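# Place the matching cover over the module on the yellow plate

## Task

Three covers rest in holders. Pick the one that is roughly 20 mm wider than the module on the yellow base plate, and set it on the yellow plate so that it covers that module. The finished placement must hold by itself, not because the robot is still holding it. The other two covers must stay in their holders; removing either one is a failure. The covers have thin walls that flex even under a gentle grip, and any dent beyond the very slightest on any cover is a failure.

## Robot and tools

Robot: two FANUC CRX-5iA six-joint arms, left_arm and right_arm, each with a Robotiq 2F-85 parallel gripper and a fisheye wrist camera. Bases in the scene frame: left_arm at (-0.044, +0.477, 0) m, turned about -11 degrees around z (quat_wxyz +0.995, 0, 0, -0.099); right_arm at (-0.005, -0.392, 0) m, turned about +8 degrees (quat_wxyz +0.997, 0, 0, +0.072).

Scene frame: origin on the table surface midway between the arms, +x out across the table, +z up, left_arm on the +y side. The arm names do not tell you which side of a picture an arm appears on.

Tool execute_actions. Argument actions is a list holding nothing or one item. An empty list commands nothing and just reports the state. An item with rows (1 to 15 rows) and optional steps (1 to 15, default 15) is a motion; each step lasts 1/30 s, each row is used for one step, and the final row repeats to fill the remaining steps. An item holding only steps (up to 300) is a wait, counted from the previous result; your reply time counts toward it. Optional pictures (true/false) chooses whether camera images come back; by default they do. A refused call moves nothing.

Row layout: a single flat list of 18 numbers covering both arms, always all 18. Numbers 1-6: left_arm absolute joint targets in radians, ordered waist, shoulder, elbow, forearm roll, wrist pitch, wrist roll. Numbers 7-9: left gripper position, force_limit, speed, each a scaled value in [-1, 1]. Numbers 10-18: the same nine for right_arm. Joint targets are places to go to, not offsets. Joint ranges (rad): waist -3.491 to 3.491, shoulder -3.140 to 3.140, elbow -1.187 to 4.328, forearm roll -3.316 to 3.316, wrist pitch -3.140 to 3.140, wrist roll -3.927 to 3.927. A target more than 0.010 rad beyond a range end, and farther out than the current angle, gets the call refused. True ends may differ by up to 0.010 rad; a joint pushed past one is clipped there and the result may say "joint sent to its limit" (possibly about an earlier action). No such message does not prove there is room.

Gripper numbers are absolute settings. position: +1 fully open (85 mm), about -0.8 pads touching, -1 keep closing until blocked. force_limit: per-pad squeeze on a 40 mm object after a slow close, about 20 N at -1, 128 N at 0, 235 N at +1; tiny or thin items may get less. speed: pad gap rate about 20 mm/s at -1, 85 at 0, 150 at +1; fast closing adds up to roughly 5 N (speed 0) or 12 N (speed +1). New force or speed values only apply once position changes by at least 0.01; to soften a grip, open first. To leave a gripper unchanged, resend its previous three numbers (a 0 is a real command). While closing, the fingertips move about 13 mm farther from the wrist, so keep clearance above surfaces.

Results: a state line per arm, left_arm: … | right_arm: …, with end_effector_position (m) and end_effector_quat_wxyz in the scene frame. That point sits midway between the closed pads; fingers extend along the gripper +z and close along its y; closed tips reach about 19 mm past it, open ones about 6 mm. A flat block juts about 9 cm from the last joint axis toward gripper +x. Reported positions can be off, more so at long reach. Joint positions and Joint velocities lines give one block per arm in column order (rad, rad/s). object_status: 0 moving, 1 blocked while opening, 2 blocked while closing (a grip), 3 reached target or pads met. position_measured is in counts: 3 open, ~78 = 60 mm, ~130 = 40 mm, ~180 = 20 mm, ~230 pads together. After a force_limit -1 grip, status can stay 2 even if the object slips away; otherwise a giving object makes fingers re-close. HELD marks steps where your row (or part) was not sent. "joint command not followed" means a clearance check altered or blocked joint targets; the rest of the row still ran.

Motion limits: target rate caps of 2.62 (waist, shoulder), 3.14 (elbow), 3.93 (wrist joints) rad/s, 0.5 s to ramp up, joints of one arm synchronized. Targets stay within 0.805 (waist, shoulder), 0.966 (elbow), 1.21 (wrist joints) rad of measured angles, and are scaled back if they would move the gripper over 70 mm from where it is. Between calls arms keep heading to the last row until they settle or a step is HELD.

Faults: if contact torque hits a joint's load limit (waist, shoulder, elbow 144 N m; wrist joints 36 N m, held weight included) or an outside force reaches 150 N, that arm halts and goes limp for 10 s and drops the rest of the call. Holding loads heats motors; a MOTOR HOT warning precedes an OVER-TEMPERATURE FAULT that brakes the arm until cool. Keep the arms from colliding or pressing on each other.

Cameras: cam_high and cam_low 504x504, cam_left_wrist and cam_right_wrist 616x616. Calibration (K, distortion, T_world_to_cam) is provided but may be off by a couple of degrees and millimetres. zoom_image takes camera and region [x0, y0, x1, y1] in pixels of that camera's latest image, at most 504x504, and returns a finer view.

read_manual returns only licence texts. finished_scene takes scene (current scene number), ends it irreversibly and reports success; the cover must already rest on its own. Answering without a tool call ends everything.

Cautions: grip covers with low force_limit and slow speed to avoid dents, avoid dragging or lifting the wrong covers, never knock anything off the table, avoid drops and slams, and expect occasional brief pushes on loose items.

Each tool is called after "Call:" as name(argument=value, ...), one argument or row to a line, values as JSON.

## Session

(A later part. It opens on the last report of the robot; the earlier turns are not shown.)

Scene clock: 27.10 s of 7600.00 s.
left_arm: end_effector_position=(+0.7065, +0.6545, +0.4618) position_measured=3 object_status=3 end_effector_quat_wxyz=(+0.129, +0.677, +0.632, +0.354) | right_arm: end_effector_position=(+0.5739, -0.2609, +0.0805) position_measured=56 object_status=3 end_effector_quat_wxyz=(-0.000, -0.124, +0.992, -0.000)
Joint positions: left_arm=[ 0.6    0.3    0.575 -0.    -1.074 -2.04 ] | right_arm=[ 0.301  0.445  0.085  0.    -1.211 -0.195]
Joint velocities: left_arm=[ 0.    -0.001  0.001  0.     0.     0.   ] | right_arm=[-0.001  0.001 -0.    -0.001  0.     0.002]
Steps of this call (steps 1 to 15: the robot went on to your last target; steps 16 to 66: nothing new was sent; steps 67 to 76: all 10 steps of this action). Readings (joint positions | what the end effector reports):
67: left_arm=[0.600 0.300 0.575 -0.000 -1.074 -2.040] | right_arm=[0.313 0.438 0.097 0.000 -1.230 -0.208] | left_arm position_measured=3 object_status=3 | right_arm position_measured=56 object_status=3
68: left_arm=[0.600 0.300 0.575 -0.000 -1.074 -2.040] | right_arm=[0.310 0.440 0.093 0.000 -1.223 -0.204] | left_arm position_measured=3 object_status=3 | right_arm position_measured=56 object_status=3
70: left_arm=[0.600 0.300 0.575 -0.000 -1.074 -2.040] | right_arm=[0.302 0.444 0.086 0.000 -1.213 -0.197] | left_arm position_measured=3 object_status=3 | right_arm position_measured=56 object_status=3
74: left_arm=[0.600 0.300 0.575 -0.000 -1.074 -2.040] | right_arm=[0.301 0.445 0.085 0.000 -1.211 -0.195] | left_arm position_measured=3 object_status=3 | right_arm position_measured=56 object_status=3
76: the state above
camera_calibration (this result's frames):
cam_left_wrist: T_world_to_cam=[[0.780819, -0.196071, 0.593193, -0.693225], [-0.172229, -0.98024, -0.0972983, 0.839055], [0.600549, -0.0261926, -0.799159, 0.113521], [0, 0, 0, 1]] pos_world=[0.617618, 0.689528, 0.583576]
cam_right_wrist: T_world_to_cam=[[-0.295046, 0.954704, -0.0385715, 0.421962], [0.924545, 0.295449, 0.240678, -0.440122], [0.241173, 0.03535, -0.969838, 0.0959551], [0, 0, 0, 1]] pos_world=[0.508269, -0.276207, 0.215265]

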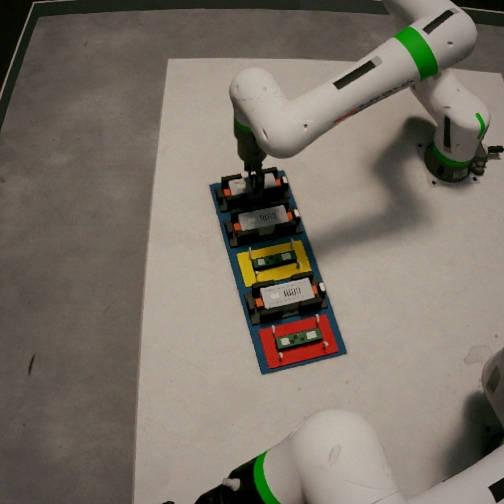

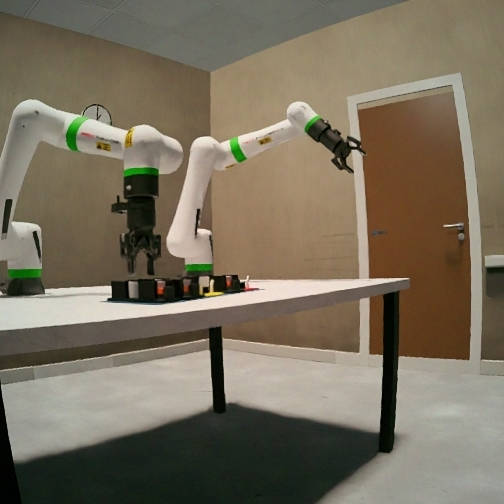

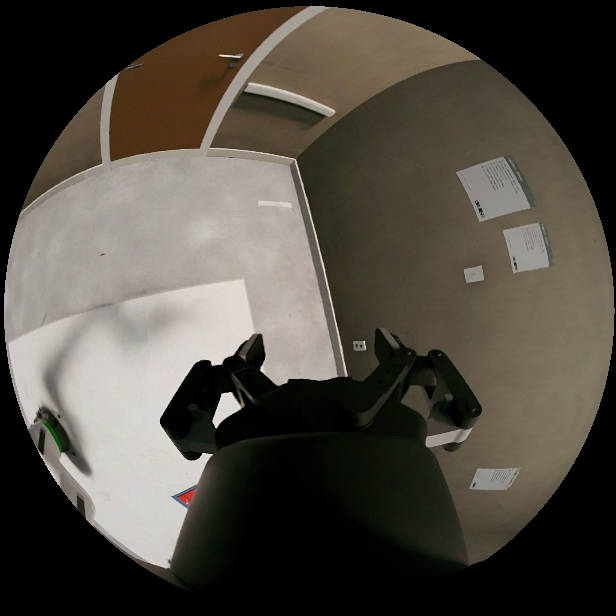

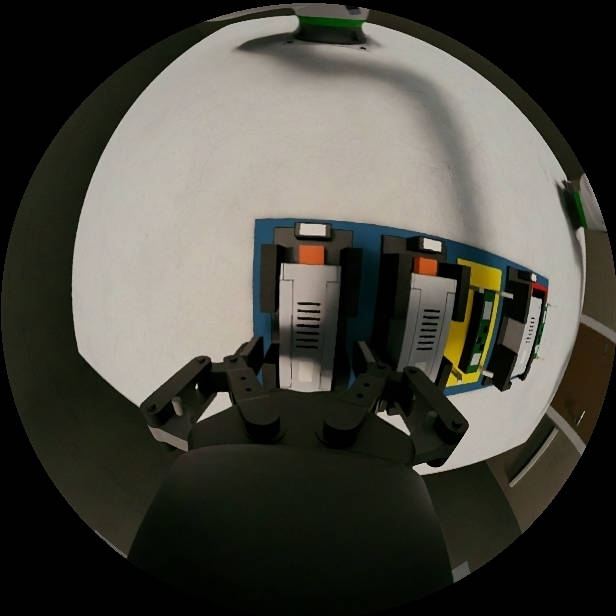

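Call:
execute_actions(
  actions=[
    {"rows":[[0.6,0.3,0.575,0,-1.074,-2.04,1,0,0,0.3008,0.462,0.065,0,-1.174,-0.195,0.58,-1,0],[0.6,0.3,0.575,0,-1.074,-2.04,1,0,0,0.3008,0.462,0.065,0,-1.174,-0.195,0.58,-1,0],[0.6,0.3,0.575,0,-1.074,-2.04,1,0,0,0.3008,0.462,0.065,0,-1.174,-0.195,0.58,-1,0],[0.6,0.3,0.575,0,-1.074,-2.04,1,0,0,0.3008,0.462,0.065,0,-1.174,-0.195,0.58,-1,0],[0.6,0.3,0.575,0,-1.074,-2.04,1,0,0,0.3008,0.4795,0.0462,0,-1.1375,-0.195,0.58,-1,0]],"steps":15},
  ],
)

Call:
zoom_image(
  camera="cam_right_wrist",
  region=[200, 200, 420, 420],
)

Call:
zoom_image(
  camera="cam_low",
  region=[90, 200, 230, 310],
)

Scene clock: 29.13 s of 7600.00 s.
left_arm: end_effector_position=(+0.7065, +0.6545, +0.4618) position_measured=3 object_status=3 end_effector_quat_wxyz=(+0.129, +0.677, +0.632, +0.354) | right_arm: end_effector_position=(+0.5744, -0.2607, +0.0450) position_measured=56 object_status=3 end_effector_quat_wxyz=(-0.000, -0.124, +0.992, +0.000)
Joint positions: left_arm=[ 0.6    0.3    0.575 -0.    -1.074 -2.04 ] | right_arm=[ 0.301  0.48   0.046 -0.    -1.138 -0.195]
Joint velocities: left_arm=[-0.     0.     0.001 -0.001 -0.    -0.   ] | right_arm=[-0.001 -0.    -0.     0.001 -0.    -0.001]
Steps of this call (steps 1 to 15: the robot went on to your last target; steps 16 to 46: nothing new was sent; steps 47 to 61: all 15 steps of this action). Readings (joint positions | what the end effector reports):
47: left_arm=[0.600 0.300 0.575 -0.000 -1.074 -2.040] | right_arm=[0.301 0.445 0.085 -0.000 -1.210 -0.195] | left_arm position_measured=3 object_status=3 | right_arm position_measured=56 object_status=3
48: left_arm=[0.600 0.300 0.575 -0.000 -1.074 -2.040] | right_arm=[0.301 0.448 0.081 0.000 -1.203 -0.195] | left_arm position_measured=3 object_status=3 | right_arm position_measured=56 object_status=3
50: left_arm=[0.600 0.300 0.575 -0.000 -1.074 -2.040] | right_arm=[0.301 0.460 0.068 -0.000 -1.180 -0.195] | left_arm position_measured=3 object_status=3 | right_arm position_measured=56 object_status=3
54: left_arm=[0.600 0.300 0.575 -0.000 -1.074 -2.040] | right_arm=[0.301 0.478 0.048 -0.000 -1.142 -0.195] | left_arm position_measured=3 object_status=3 | right_arm position_measured=56 object_status=3
61: the state above
camera_calibration (this result's frames):
cam_left_wrist: T_world_to_cam=[[0.780819, -0.196071, 0.593193, -0.693225], [-0.172229, -0.98024, -0.0972985, 0.839055], [0.600549, -0.0261924, -0.799159, 0.113521], [0, 0, 0, 1]] pos_world=[0.617618, 0.689528, 0.583576]
cam_right_wrist: T_world_to_cam=[[-0.294941, 0.954742, -0.0384291, 0.42049], [0.92458, 0.295312, 0.240715, -0.432139], [0.24117, 0.0354659, -0.969835, 0.06146], [0, 0, 0, 1]] pos_world=[0.508744, -0.276024, 0.179787]

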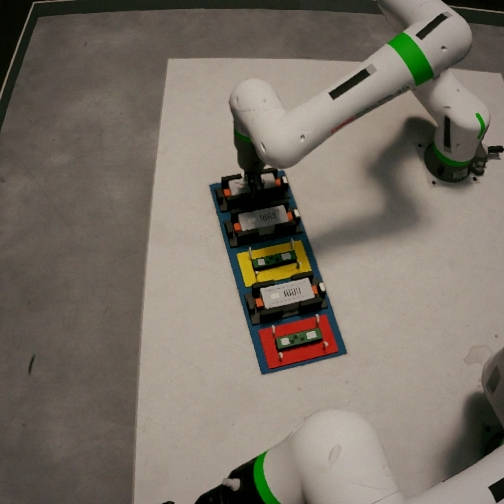

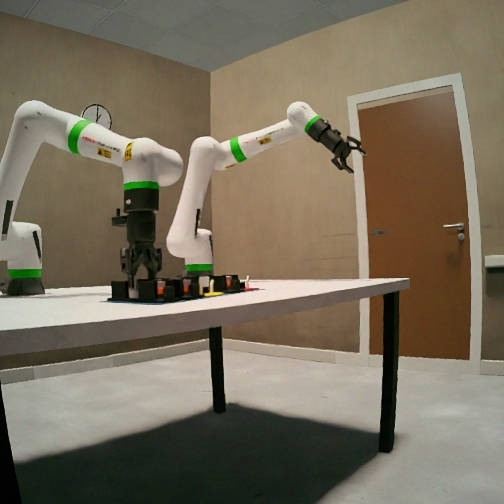

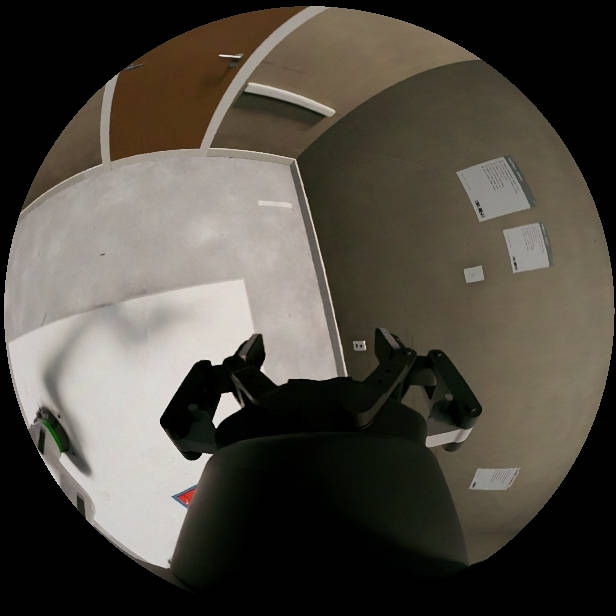

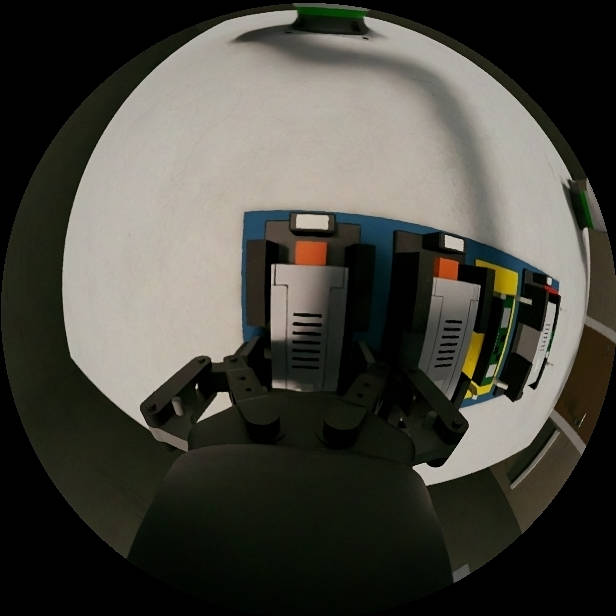

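Region (200, 200, 420, 420) of cam_right_wrist's 616x616 image, scaled by 2.291, with more detail than that image has.

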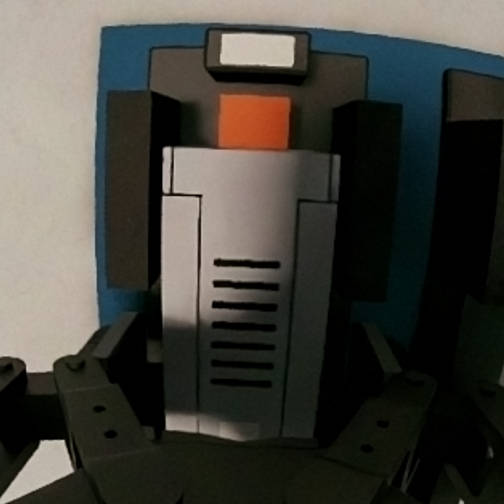

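Region (90, 200, 230, 310) of cam_low's 504x504 image, scaled by 3.600, with more detail than that image has; it fills the top 396 rows of this view, and the rest is white.

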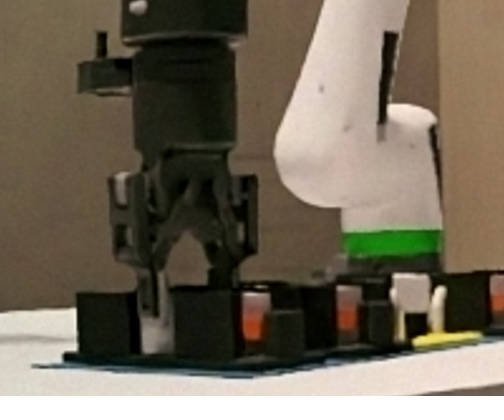

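Call:
execute_actions(
  actions=[
    {"rows":[[0.6,0.3,0.575,0,-1.074,-2.04,1,0,0,0.3008,0.4795,0.0462,0,-1.1375,-0.195,0.1,-1,-1]],"steps":15},
  ],
  pictures=false,
)

Call:
execute_actions(
  actions=[
    {"steps":25},
  ],
)

Scene clock: 30.43 s of 7600.00 s.
left_arm: end_effector_position=(+0.7065, +0.6545, +0.4618) position_measured=3 object_status=3 end_effector_quat_wxyz=(+0.129, +0.677, +0.632, +0.354) | right_arm: end_effector_position=(+0.5744, -0.2608, +0.0450) position_measured=78 object_status=0 end_effector_quat_wxyz=(-0.000, -0.124, +0.992, -0.000)
Joint positions: left_arm=[ 0.6    0.3    0.575 -0.    -1.074 -2.04 ] | right_arm=[ 0.301  0.48   0.046  0.    -1.137 -0.195]
Joint velocities: left_arm=[-0.     0.    -0.002 -0.    -0.     0.   ] | right_arm=[-0.    -0.    -0.001 -0.    -0.    -0.002]
Steps of this call (steps 1 to 15: the robot went on to your last target; steps 16 to 24: nothing new was sent; steps 25 to 39: all 15 steps of this action). Readings (joint positions | what the end effector reports):
25: left_arm=[0.600 0.300 0.575 -0.000 -1.074 -2.040] | right_arm=[0.301 0.480 0.046 -0.000 -1.137 -0.195] | left_arm position_measured=3 object_status=3 | right_arm position_measured=56 object_status=0
26: left_arm=[0.600 0.300 0.575 -0.000 -1.074 -2.040] | right_arm=[0.301 0.480 0.046 0.000 -1.137 -0.195] | left_arm position_measured=3 object_status=3 | right_arm position_measured=57 object_status=0
28: left_arm=[0.600 0.300 0.575 -0.000 -1.074 -2.040] | right_arm=[0.301 0.480 0.046 0.000 -1.137 -0.195] | left_arm position_measured=3 object_status=3 | right_arm position_measured=59 object_status=0
32: left_arm=[0.600 0.300 0.575 -0.000 -1.074 -2.040] | right_arm=[0.301 0.480 0.046 0.000 -1.137 -0.195] | left_arm position_measured=3 object_status=3 | right_arm position_measured=66 object_status=0
39: the state above

Scene clock: 31.27 s of 7600.00 s.
left_arm: end_effector_position=(+0.7065, +0.6545, +0.4618) position_measured=3 object_status=3 end_effector_quat_wxyz=(+0.129, +0.677, +0.632, +0.354) | right_arm: end_effector_position=(+0.5744, -0.2608, +0.0450) position_measured=116 object_status=0 end_effector_quat_wxyz=(+0.000, -0.124, +0.992, -0.000)
Joint positions: left_arm=[ 0.6    0.3    0.575 -0.    -1.074 -2.04 ] | right_arm=[ 0.301  0.48   0.046  0.    -1.137 -0.195]
Joint velocities: left_arm=[ 0.002 -0.     0.     0.     0.     0.   ] | right_arm=[-0.001 -0.     0.    -0.     0.     0.002]
Steps of this call (steps 1 to 15: the robot went on to your last target; steps 16 to 25: nothing new was sent). Readings (joint positions | what the end effector reports):
1: left_arm=[0.600 0.300 0.575 -0.000 -1.074 -2.040] | right_arm=[0.301 0.480 0.046 0.000 -1.137 -0.195] | left_arm position_measured=3 object_status=3 | right_arm position_measured=80 object_status=0
2: left_arm=[0.600 0.300 0.575 -0.000 -1.074 -2.040] | right_arm=[0.301 0.480 0.046 0.000 -1.138 -0.195] | left_arm position_measured=3 object_status=3 | right_arm position_measured=82 object_status=0
4: left_arm=[0.600 0.300 0.575 -0.000 -1.074 -2.040] | right_arm=[0.301 0.480 0.046 0.000 -1.137 -0.195] | left_arm position_measured=3 object_status=3 | right_arm position_measured=85 object_status=0
8: left_arm=[0.600 0.300 0.575 -0.000 -1.074 -2.040] | right_arm=[0.301 0.480 0.046 0.000 -1.137 -0.195] | left_arm position_measured=3 object_status=3 | right_arm position_measured=92 object_status=0
25: the state above
All arms were judged still, so your last target was given up. Only a new action makes them travel on or press farther. Fingers that are still opening or closing keep moving.
camera_calibration (this result's frames):
cam_left_wrist: T_world_to_cam=[[0.780819, -0.196071, 0.593193, -0.693225], [-0.172229, -0.98024, -0.0972984, 0.839055], [0.600549, -0.0261926, -0.799159, 0.113521], [0, 0, 0, 1]] pos_world=[0.617618, 0.689528, 0.583577]
cam_right_wrist: T_world_to_cam=[[-0.295036, 0.954704, -0.0386479, 0.420615], [0.924531, 0.295456, 0.240724, -0.432089], [0.241239, 0.035291, -0.969824, 0.061386], [0, 0, 0, 1]] pos_world=[0.508767, -0.276066, 0.179804]

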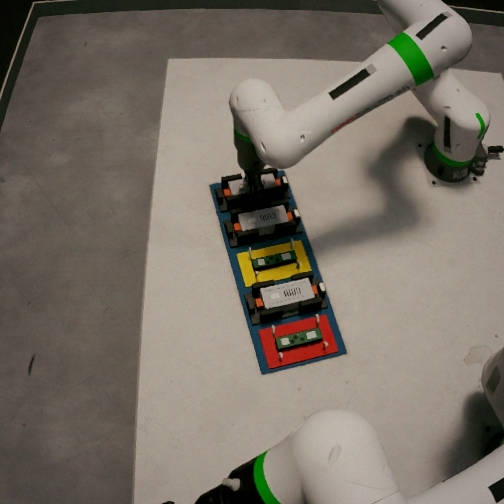

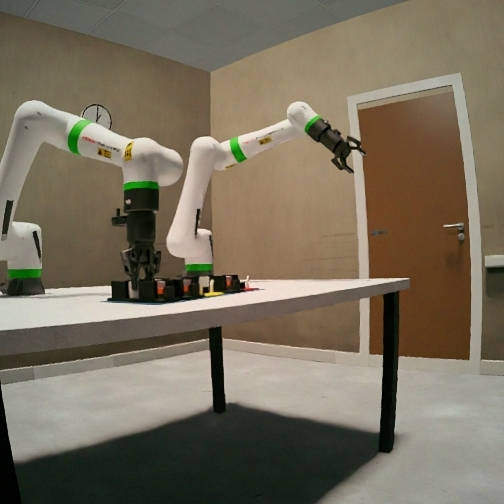

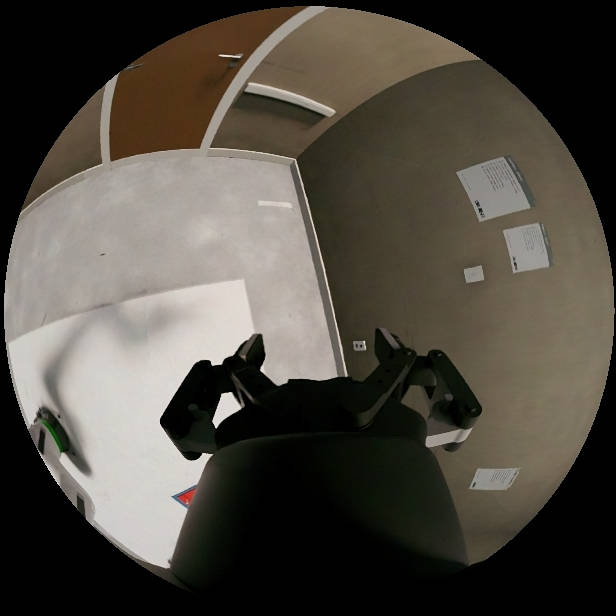

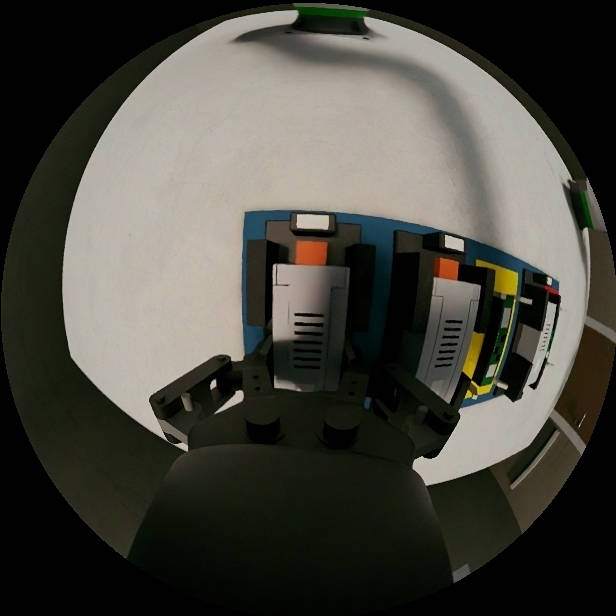

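Call:
execute_actions(
  actions=[
    {"rows":[[0.6,0.3,0.575,0,-1.074,-2.04,1,0,0,0.3008,0.4795,0.0462,0,-1.1375,-0.195,-1,-1,-1]],"steps":15},
  ],
  pictures=false,
)

Scene clock: 32.40 s of 7600.00 s.
left_arm: end_effector_position=(+0.7065, +0.6545, +0.4618) position_measured=3 object_status=3 end_effector_quat_wxyz=(+0.129, +0.677, +0.632, +0.354) | right_arm: end_effector_position=(+0.5744, -0.2608, +0.0451) position_measured=122 object_status=2 end_effector_quat_wxyz=(+0.000, -0.124, +0.992, +0.000)
Joint positions: left_arm=[ 0.6    0.3    0.575 -0.    -1.074 -2.04 ] | right_arm=[ 0.301  0.479  0.046 -0.    -1.137 -0.195]
Joint velocities: left_arm=[-0. -0. -0. -0. -0. -0.] | right_arm=[-0.    -0.    -0.001  0.     0.    -0.001]
Steps of this call (steps 1 to 19: nothing new was sent; steps 20 to 34: all 15 steps of this action). Readings (joint positions | what the end effector reports):
20: left_arm=[0.600 0.300 0.575 -0.000 -1.074 -2.040] | right_arm=[0.301 0.480 0.046 -0.000 -1.137 -0.195] | left_arm position_measured=3 object_status=3 | right_arm position_measured=116 object_status=0
21: left_arm=[0.600 0.300 0.575 -0.000 -1.074 -2.040] | right_arm=[0.301 0.479 0.046 -0.000 -1.137 -0.195] | left_arm position_measured=3 object_status=3 | right_arm position_measured=116 object_status=0
23: left_arm=[0.600 0.300 0.575 -0.000 -1.074 -2.040] | right_arm=[0.301 0.479 0.046 -0.000 -1.137 -0.195] | left_arm position_measured=3 object_status=3 | right_arm position_measured=119 object_status=0
27: left_arm=[0.600 0.300 0.575 -0.000 -1.074 -2.040] | right_arm=[0.301 0.479 0.046 -0.000 -1.137 -0.195] | left_arm position_measured=3 object_status=3 | right_arm position_measured=122 object_status=0
34: the state above

Call:
execute_actions(
  actions=[
    {"rows":[[0.6,0.3,0.575,0,-1.074,-2.04,1,0,0,0.3008,0.462,0.065,0,-1.174,-0.195,-1,-1,-1],[0.6,0.3,0.575,0,-1.074,-2.04,1,0,0,0.3008,0.462,0.065,0,-1.174,-0.195,-1,-1,-1],[0.6,0.3,0.575,0,-1.074,-2.04,1,0,0,0.3008,0.462,0.065,0,-1.174,-0.195,-1,-1,-1],[0.6,0.3,0.575,0,-1.074,-2.04,1,0,0,0.3008,0.446,0.087,0,-1.212,-0.195,-1,-1,-1],[0.6,0.3,0.575,0,-1.074,-2.04,1,0,0,0.3008,0.446,0.087,0,-1.212,-0.195,-1,-1,-1],[0.6,0.3,0.575,0,-1.074,-2.04,1,0,0,0.3008,0.4157,0.1405,0,-1.2956,-0.195,-1,-1,-1]],"steps":15},
  ],
)

Scene clock: 33.90 s of 7600.00 s.
left_arm: end_effector_position=(+0.7065, +0.6545, +0.4618) position_measured=3 object_status=3 end_effector_quat_wxyz=(+0.129, +0.677, +0.632, +0.354) | right_arm: end_effector_position=(+0.5743, -0.2607, +0.1201) position_measured=124 object_status=2 end_effector_quat_wxyz=(+0.000, -0.124, +0.992, -0.000)
Joint positions: left_arm=[ 0.6    0.3    0.575 -0.    -1.074 -2.04 ] | right_arm=[ 0.301  0.416  0.14   0.    -1.296 -0.195]
Joint velocities: left_arm=[ 0.     0.    -0.     0.001  0.001  0.   ] | right_arm=[ 0.    -0.     0.002  0.    -0.002 -0.   ]
Steps of this call (steps 1 to 15: the robot went on to your last target; steps 16 to 30: nothing new was sent; steps 31 to 45: all 15 steps of this action). Readings (joint positions | what the end effector reports):
31: left_arm=[0.600 0.300 0.575 -0.000 -1.074 -2.040] | right_arm=[0.301 0.479 0.046 -0.000 -1.138 -0.195] | left_arm position_measured=3 object_status=3 | right_arm position_measured=122 object_status=2
32: left_arm=[0.600 0.300 0.575 -0.000 -1.074 -2.040] | right_arm=[0.301 0.477 0.050 -0.000 -1.145 -0.195] | left_arm position_measured=3 object_status=3 | right_arm position_measured=122 object_status=2
34: left_arm=[0.600 0.300 0.575 -0.000 -1.074 -2.040] | right_arm=[0.301 0.464 0.063 -0.000 -1.170 -0.195] | left_arm position_measured=3 object_status=3 | right_arm position_measured=122 object_status=2
38: left_arm=[0.600 0.300 0.575 -0.000 -1.074 -2.040] | right_arm=[0.301 0.434 0.108 -0.000 -1.245 -0.195] | left_arm position_measured=3 object_status=3 | right_arm position_measured=123 object_status=2
45: the state above
camera_calibration (this result's frames):
cam_left_wrist: T_world_to_cam=[[0.780819, -0.196071, 0.593193, -0.693225], [-0.172229, -0.98024, -0.0972984, 0.839055], [0.600549, -0.0261926, -0.799159, 0.113521], [0, 0, 0, 1]] pos_world=[0.617618, 0.689528, 0.583577]
cam_right_wrist: T_world_to_cam=[[-0.295088, 0.954692, -0.0385446, 0.423441], [0.924505, 0.295479, 0.240798, -0.450083], [0.241277, 0.0354218, -0.96981, 0.134198], [0, 0, 0, 1]] pos_world=[0.508677, -0.27602, 0.254846]

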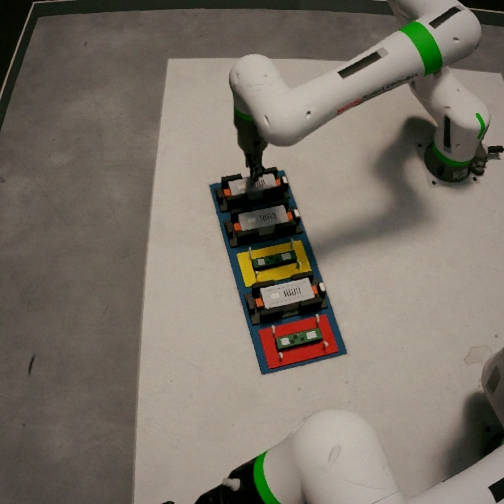

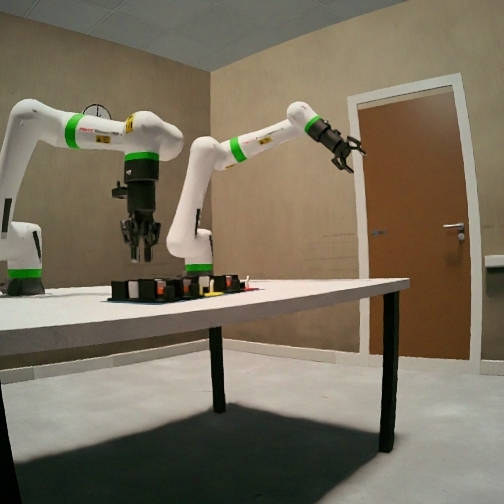

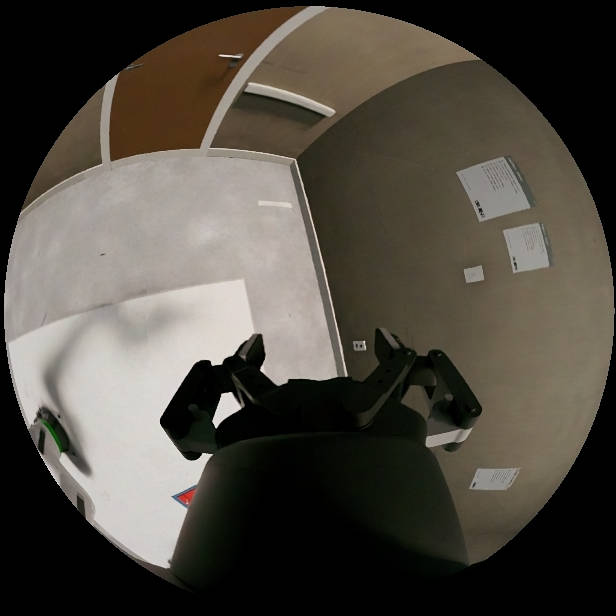

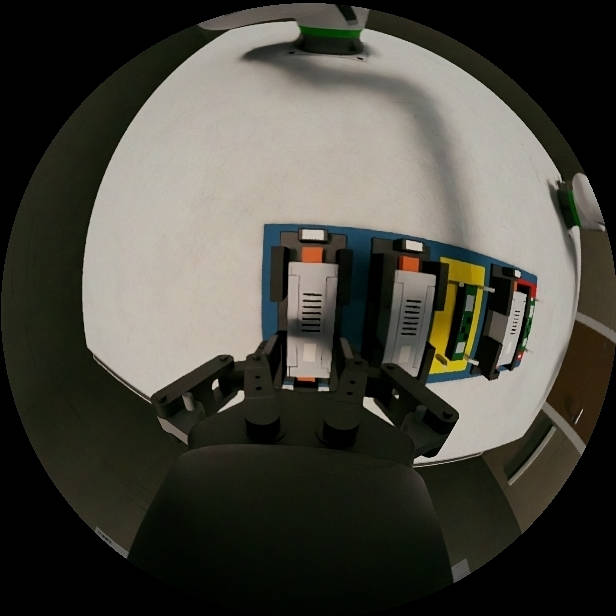

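Call:
zoom_image(
  camera="cam_right_wrist",
  region=[255, 215, 455, 395],
)

Call:
zoom_image(
  camera="cam_high",
  region=[205, 160, 315, 250],
)

Call:
zoom_image(
  camera="cam_low",
  region=[100, 262, 200, 312],
)

Region (255, 215, 455, 395) of cam_right_wrist's 616x616 image, scaled by 2.520, with more detail than that image has; it fills the top 454 rows of this view, and the rest is white.

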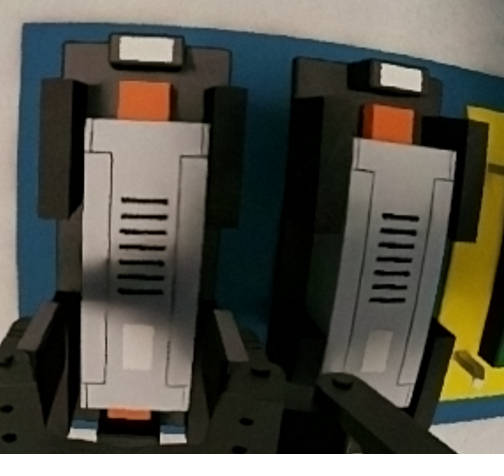

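Region (205, 160, 315, 250) of cam_high's 504x504 image, scaled by 4.582, with more detail than that image has; it fills the top 412 rows of this view, and the rest is white.

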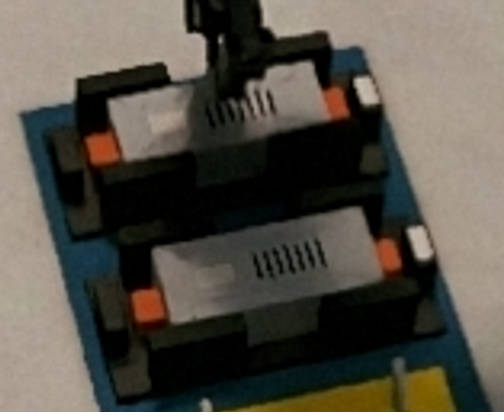

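Region (100, 262, 200, 312) of cam_low's 504x504 image, scaled by 5.040, with more detail than that image has.

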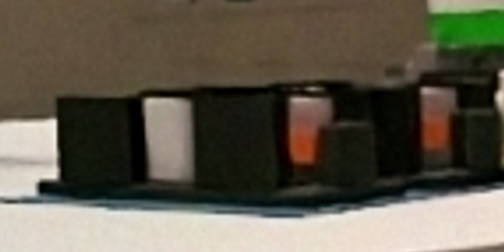

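Call:
execute_actions(
  actions=[
    {"rows":[[0.6,0.3,0.575,0,-1.074,-2.04,1,0,0,0.3357,0.2224,-0.1883,0,-1.1601,-0.23,-0.9,-1,1]],"steps":15},
  ],
  pictures=false,
)

Call:
execute_actions(
  actions=[
    {"rows":[[0.6,0.3,0.575,0,-1.074,-2.04,1,0,0,0.3357,0.25,-0.219,0,-1.102,-0.23,-0.9,-1,1]],"steps":12},
  ],
)

Call:
zoom_image(
  camera="cam_high",
  region=[205, 140, 335, 250],
)

Call:
zoom_image(
  camera="cam_low",
  region=[90, 230, 230, 312],
)

Scene clock: 38.20 s of 7600.00 s.
left_arm: end_effector_position=(+0.7065, +0.6545, +0.4618) position_measured=3 object_status=3 end_effector_quat_wxyz=(+0.129, +0.677, +0.632, +0.354) | right_arm: end_effector_position=(+0.4856, -0.2842, +0.0902) position_measured=230 object_status=0 end_effector_quat_wxyz=(+0.000, -0.124, +0.992, +0.000)
Joint positions: left_arm=[ 0.6    0.3    0.575 -0.    -1.074 -2.04 ] | right_arm=[ 0.336  0.223 -0.188 -0.    -1.16  -0.23 ]
Joint velocities: left_arm=[-0.  0.  0.  0.  0.  0.] | right_arm=[ 0.002 -0.006 -0.013  0.     0.01  -0.001]
Steps of this call (steps 1 to 15: the robot went on to your last target; steps 16 to 90: nothing new was sent; then 0.80 s passed at rest; steps 91 to 105: all 15 steps of this action). Readings (joint positions | what the end effector reports):
91: left_arm=[0.600 0.300 0.575 -0.000 -1.074 -2.040] | right_arm=[0.301 0.416 0.140 -0.000 -1.296 -0.195] | left_arm position_measured=3 object_status=3 | right_arm position_measured=124 object_status=0
92: left_arm=[0.600 0.300 0.575 -0.000 -1.074 -2.040] | right_arm=[0.301 0.412 0.135 -0.000 -1.293 -0.195] | left_arm position_measured=3 object_status=3 | right_arm position_measured=126 object_status=0
94: left_arm=[0.600 0.300 0.575 -0.000 -1.074 -2.040] | right_arm=[0.304 0.394 0.102 -0.000 -1.280 -0.198] | left_arm position_measured=3 object_status=3 | right_arm position_measured=144 object_status=0
98: left_arm=[0.600 0.300 0.575 -0.000 -1.074 -2.040] | right_arm=[0.320 0.309 -0.041 -0.000 -1.221 -0.214] | left_arm position_measured=3 object_status=3 | right_arm position_measured=195 object_status=0
105: the state above

Scene clock: 38.60 s of 7600.00 s.
left_arm: end_effector_position=(+0.7065, +0.6545, +0.4618) position_measured=3 object_status=3 end_effector_quat_wxyz=(+0.129, +0.677, +0.632, +0.354) | right_arm: end_effector_position=(+0.4856, -0.2842, +0.0647) position_measured=230 object_status=3 end_effector_quat_wxyz=(-0.000, -0.124, +0.992, -0.000)
Joint positions: left_arm=[ 0.6    0.3    0.575 -0.    -1.074 -2.04 ] | right_arm=[ 0.336  0.25  -0.219 -0.    -1.102 -0.23 ]
Joint velocities: left_arm=[ 0.     0.     0.002  0.    -0.     0.   ] | right_arm=[ 0.001  0.    -0.001 -0.     0.    -0.002]
Steps of this call (steps 1 to 12: all 12 steps of this action). Readings (joint positions | what the end effector reports):
1: left_arm=[0.600 0.300 0.575 -0.000 -1.074 -2.040] | right_arm=[0.336 0.223 -0.188 -0.000 -1.159 -0.230] | left_arm position_measured=3 object_status=3 | right_arm position_measured=230 object_status=3
2: left_arm=[0.600 0.300 0.575 -0.000 -1.074 -2.040] | right_arm=[0.336 0.226 -0.192 -0.000 -1.152 -0.230] | left_arm position_measured=3 object_status=3 | right_arm position_measured=230 object_status=3
4: left_arm=[0.600 0.300 0.575 -0.000 -1.074 -2.040] | right_arm=[0.336 0.242 -0.210 -0.000 -1.119 -0.230] | left_arm position_measured=3 object_status=3 | right_arm position_measured=230 object_status=3
8: left_arm=[0.600 0.300 0.575 -0.000 -1.074 -2.040] | right_arm=[0.336 0.250 -0.219 -0.000 -1.102 -0.230] | left_arm position_measured=3 object_status=3 | right_arm position_measured=230 object_status=3
12: the state above
camera_calibration (this result's frames):
cam_left_wrist: T_world_to_cam=[[0.780819, -0.196071, 0.593193, -0.693225], [-0.172229, -0.98024, -0.0972986, 0.839055], [0.600549, -0.0261925, -0.799159, 0.113521], [0, 0, 0, 1]] pos_world=[0.617618, 0.689528, 0.583577]
cam_right_wrist: T_world_to_cam=[[-0.294869, 0.954764, -0.0384487, 0.417385], [0.924652, 0.295254, 0.240509, -0.34791], [0.240981, 0.0353668, -0.969885, 0.102848], [0, 0, 0, 1]] pos_world=[0.419985, -0.29942, 0.199474]

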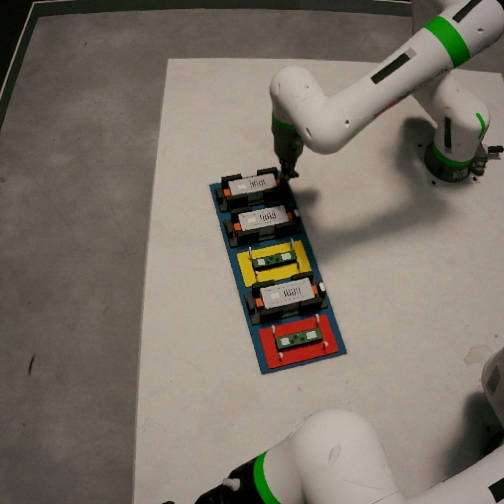

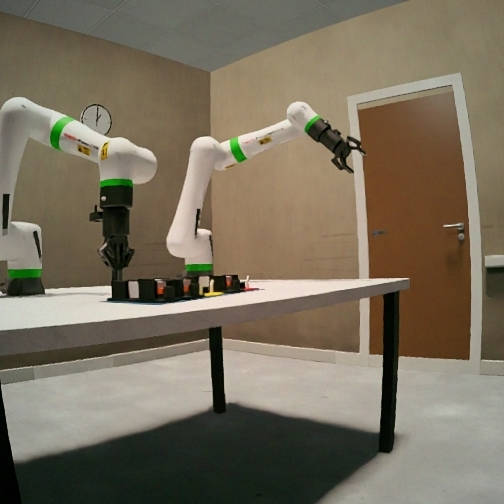

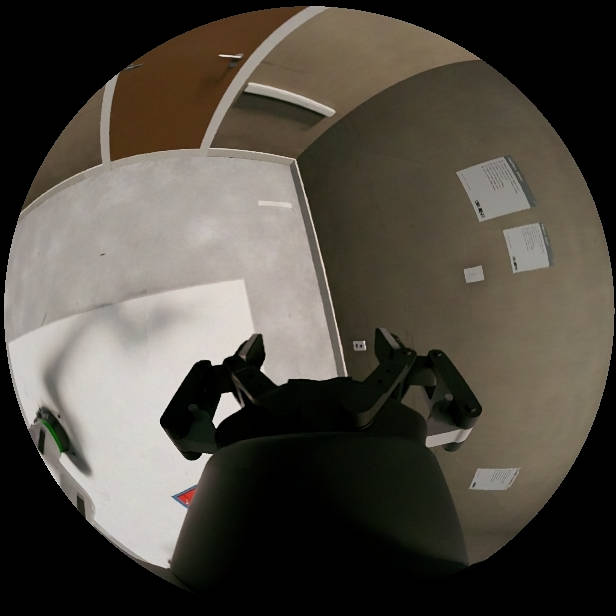

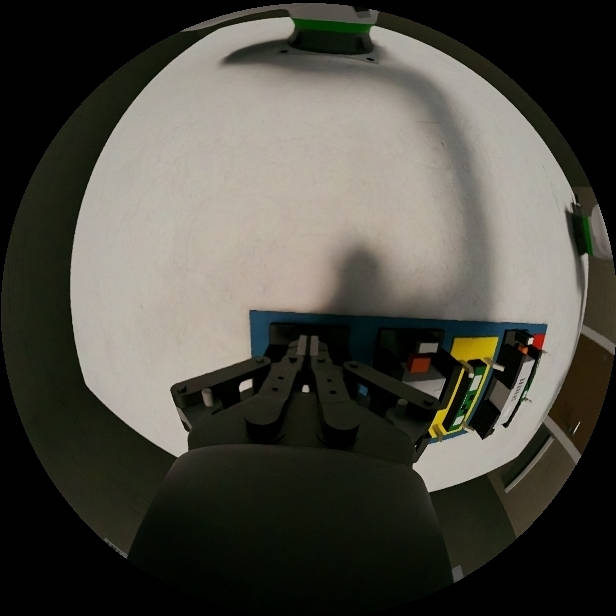

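Region (205, 140, 335, 250) of cam_high's 504x504 image, scaled by 3.877, with more detail than that image has; it fills the top 426 rows of this view, and the rest is white.

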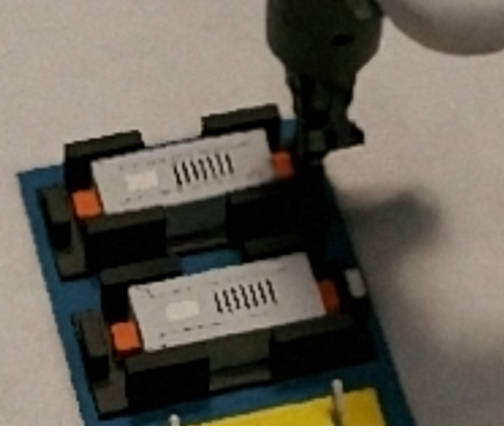

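Region (90, 230, 230, 312) of cam_low's 504x504 image, scaled by 3.600, with more detail than that image has; it fills the top 295 rows of this view, and the rest is white.

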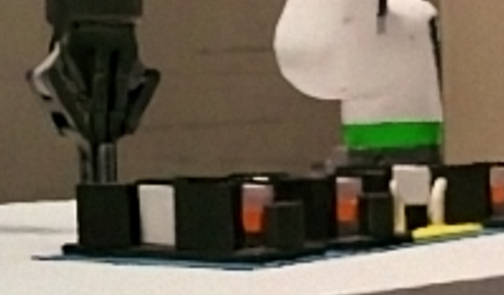

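Call:
execute_actions(
  actions=[
    {"rows":[[0.6,0.3,0.575,0,-1.074,-2.04,1,0,0,0.3357,0.257,-0.2275,0,-1.086,-0.23,-0.9,-1,1],[0.6,0.3,0.575,0,-1.074,-2.04,1,0,0,0.3357,0.257,-0.2275,0,-1.086,-0.23,-0.9,-1,1],[0.6,0.3,0.575,0,-1.074,-2.04,1,0,0,0.3357,0.257,-0.2275,0,-1.086,-0.23,-0.9,-1,1],[0.6,0.3,0.575,0,-1.074,-2.04,1,0,0,0.3357,0.257,-0.2275,0,-1.086,-0.23,-0.9,-1,1],[0.6,0.3,0.575,0,-1.074,-2.04,1,0,0,0.3357,0.266,-0.237,0,-1.068,-0.23,-0.9,-1,1]],"steps":15},
  ],
)

Call:
zoom_image(
  camera="cam_high",
  region=[205, 140, 335, 250],
)

Scene clock: 49.63 s of 7600.00 s.
left_arm: end_effector_position=(+0.7065, +0.6545, +0.4618) position_measured=3 object_status=3 end_effector_quat_wxyz=(+0.129, +0.677, +0.632, +0.354) | right_arm: end_effector_position=(+0.4859, -0.2842, +0.0616) position_measured=230 object_status=3 end_effector_quat_wxyz=(+0.001, -0.124, +0.992, +0.000)
Joint positions: left_arm=[ 0.6    0.3    0.575 -0.    -1.074 -2.04 ] | right_arm=[ 0.336  0.253 -0.223  0.    -1.093 -0.23 ]
Joint velocities: left_arm=[-0.     0.    -0.002  0.001  0.     0.   ] | right_arm=[-0.     0.     0.    -0.    -0.     0.001]
FORCE FAULT: contact force on the right arm reached its limit, and that arm stopped for 10 seconds. The contact can be on any part of that arm, not only on its tool. That arm's remaining commands of this call were not run. That arm holds still and accepts commands again. Move the arm away from the contact; if what it grips holds it there, let go first. Pushing or pulling that hard again can fault the arm again.
The stop of the right arm began at step 31 of this call (marked STOPPED below). From that step on that arm followed nothing that you had sent. 12 of its steps, steps kept back included, did not run and will not run. Nothing is kept back now, and the robot has no last target.
Steps of this call (steps 1 to 15: the robot went on to your last target; steps 16 to 27: nothing new was sent; steps 28 to 42: all 15 steps of this action; steps 43 to 331: the stop continued). Readings (joint positions | what the end effector reports):
28: left_arm=[0.600 0.300 0.575 -0.000 -1.074 -2.040] | right_arm=[0.336 0.250 -0.219 0.000 -1.101 -0.230] | left_arm position_measured=3 object_status=3 | right_arm position_measured=230 object_status=3
29: left_arm=[0.600 0.300 0.575 -0.000 -1.074 -2.040] | right_arm=[0.336 0.252 -0.222 0.000 -1.095 -0.230] | left_arm position_measured=3 object_status=3 | right_arm position_measured=230 object_status=3
31: left_arm=[0.600 0.300 0.575 -0.000 -1.074 -2.040] | right_arm=[0.336 0.253 -0.223 0.000 -1.093 -0.230] | left_arm position_measured=3 object_status=3 | right_arm position_measured=230 object_status=3 STOPPED (the right arm)
35: left_arm=[0.600 0.300 0.575 -0.000 -1.074 -2.040] | right_arm=[0.336 0.253 -0.223 0.000 -1.093 -0.230] | left_arm position_measured=3 object_status=3 | right_arm position_measured=230 object_status=3
331: the state above
camera_calibration (this result's frames):
cam_left_wrist: T_world_to_cam=[[0.780819, -0.196069, 0.593194, -0.693227], [-0.172228, -0.98024, -0.0972975, 0.839054], [0.600549, -0.0261927, -0.799159, 0.113521], [0, 0, 0, 1]] pos_world=[0.617618, 0.689528, 0.583576]
cam_right_wrist: T_world_to_cam=[[-0.295035, 0.954706, -0.0386129, 0.417433], [0.924181, 0.295396, 0.242137, -0.347291], [0.242576, 0.0357536, -0.969473, 0.0990545], [0, 0, 0, 1]] pos_world=[0.420089, -0.299479, 0.196241]

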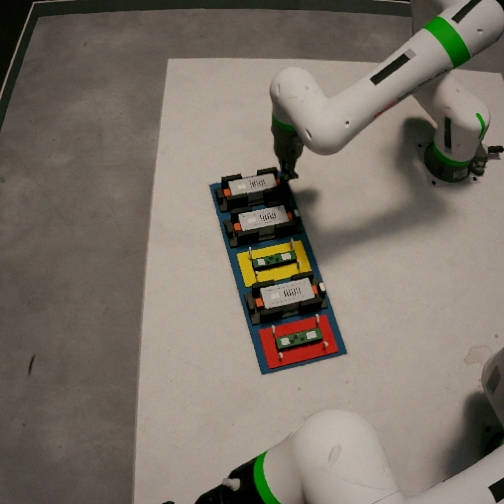

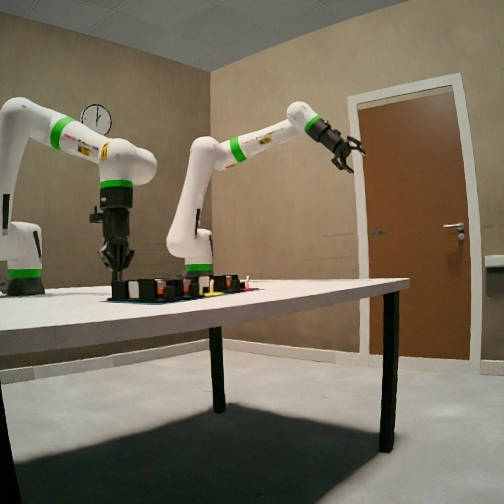

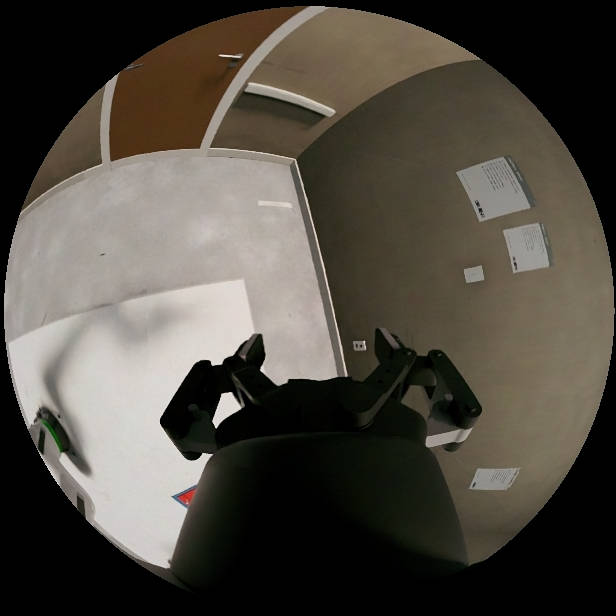

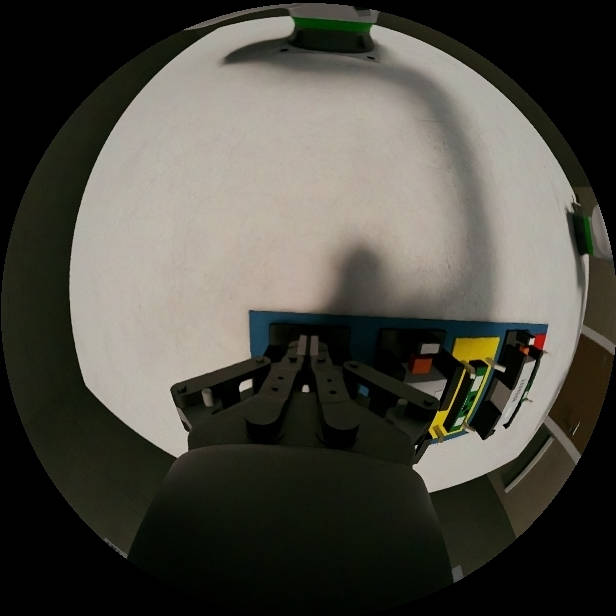

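Region (205, 140, 335, 250) of cam_high's 504x504 image, scaled by 3.877, with more detail than that image has; it fills the top 426 rows of this view, and the rest is white.

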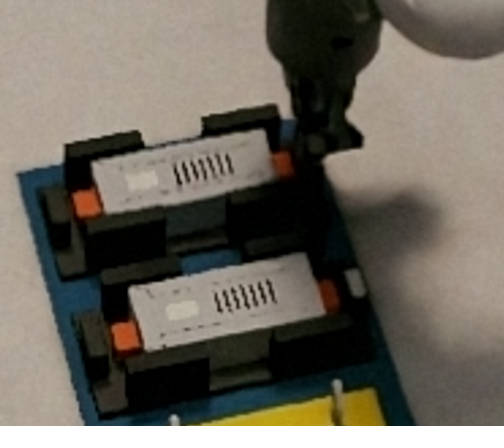

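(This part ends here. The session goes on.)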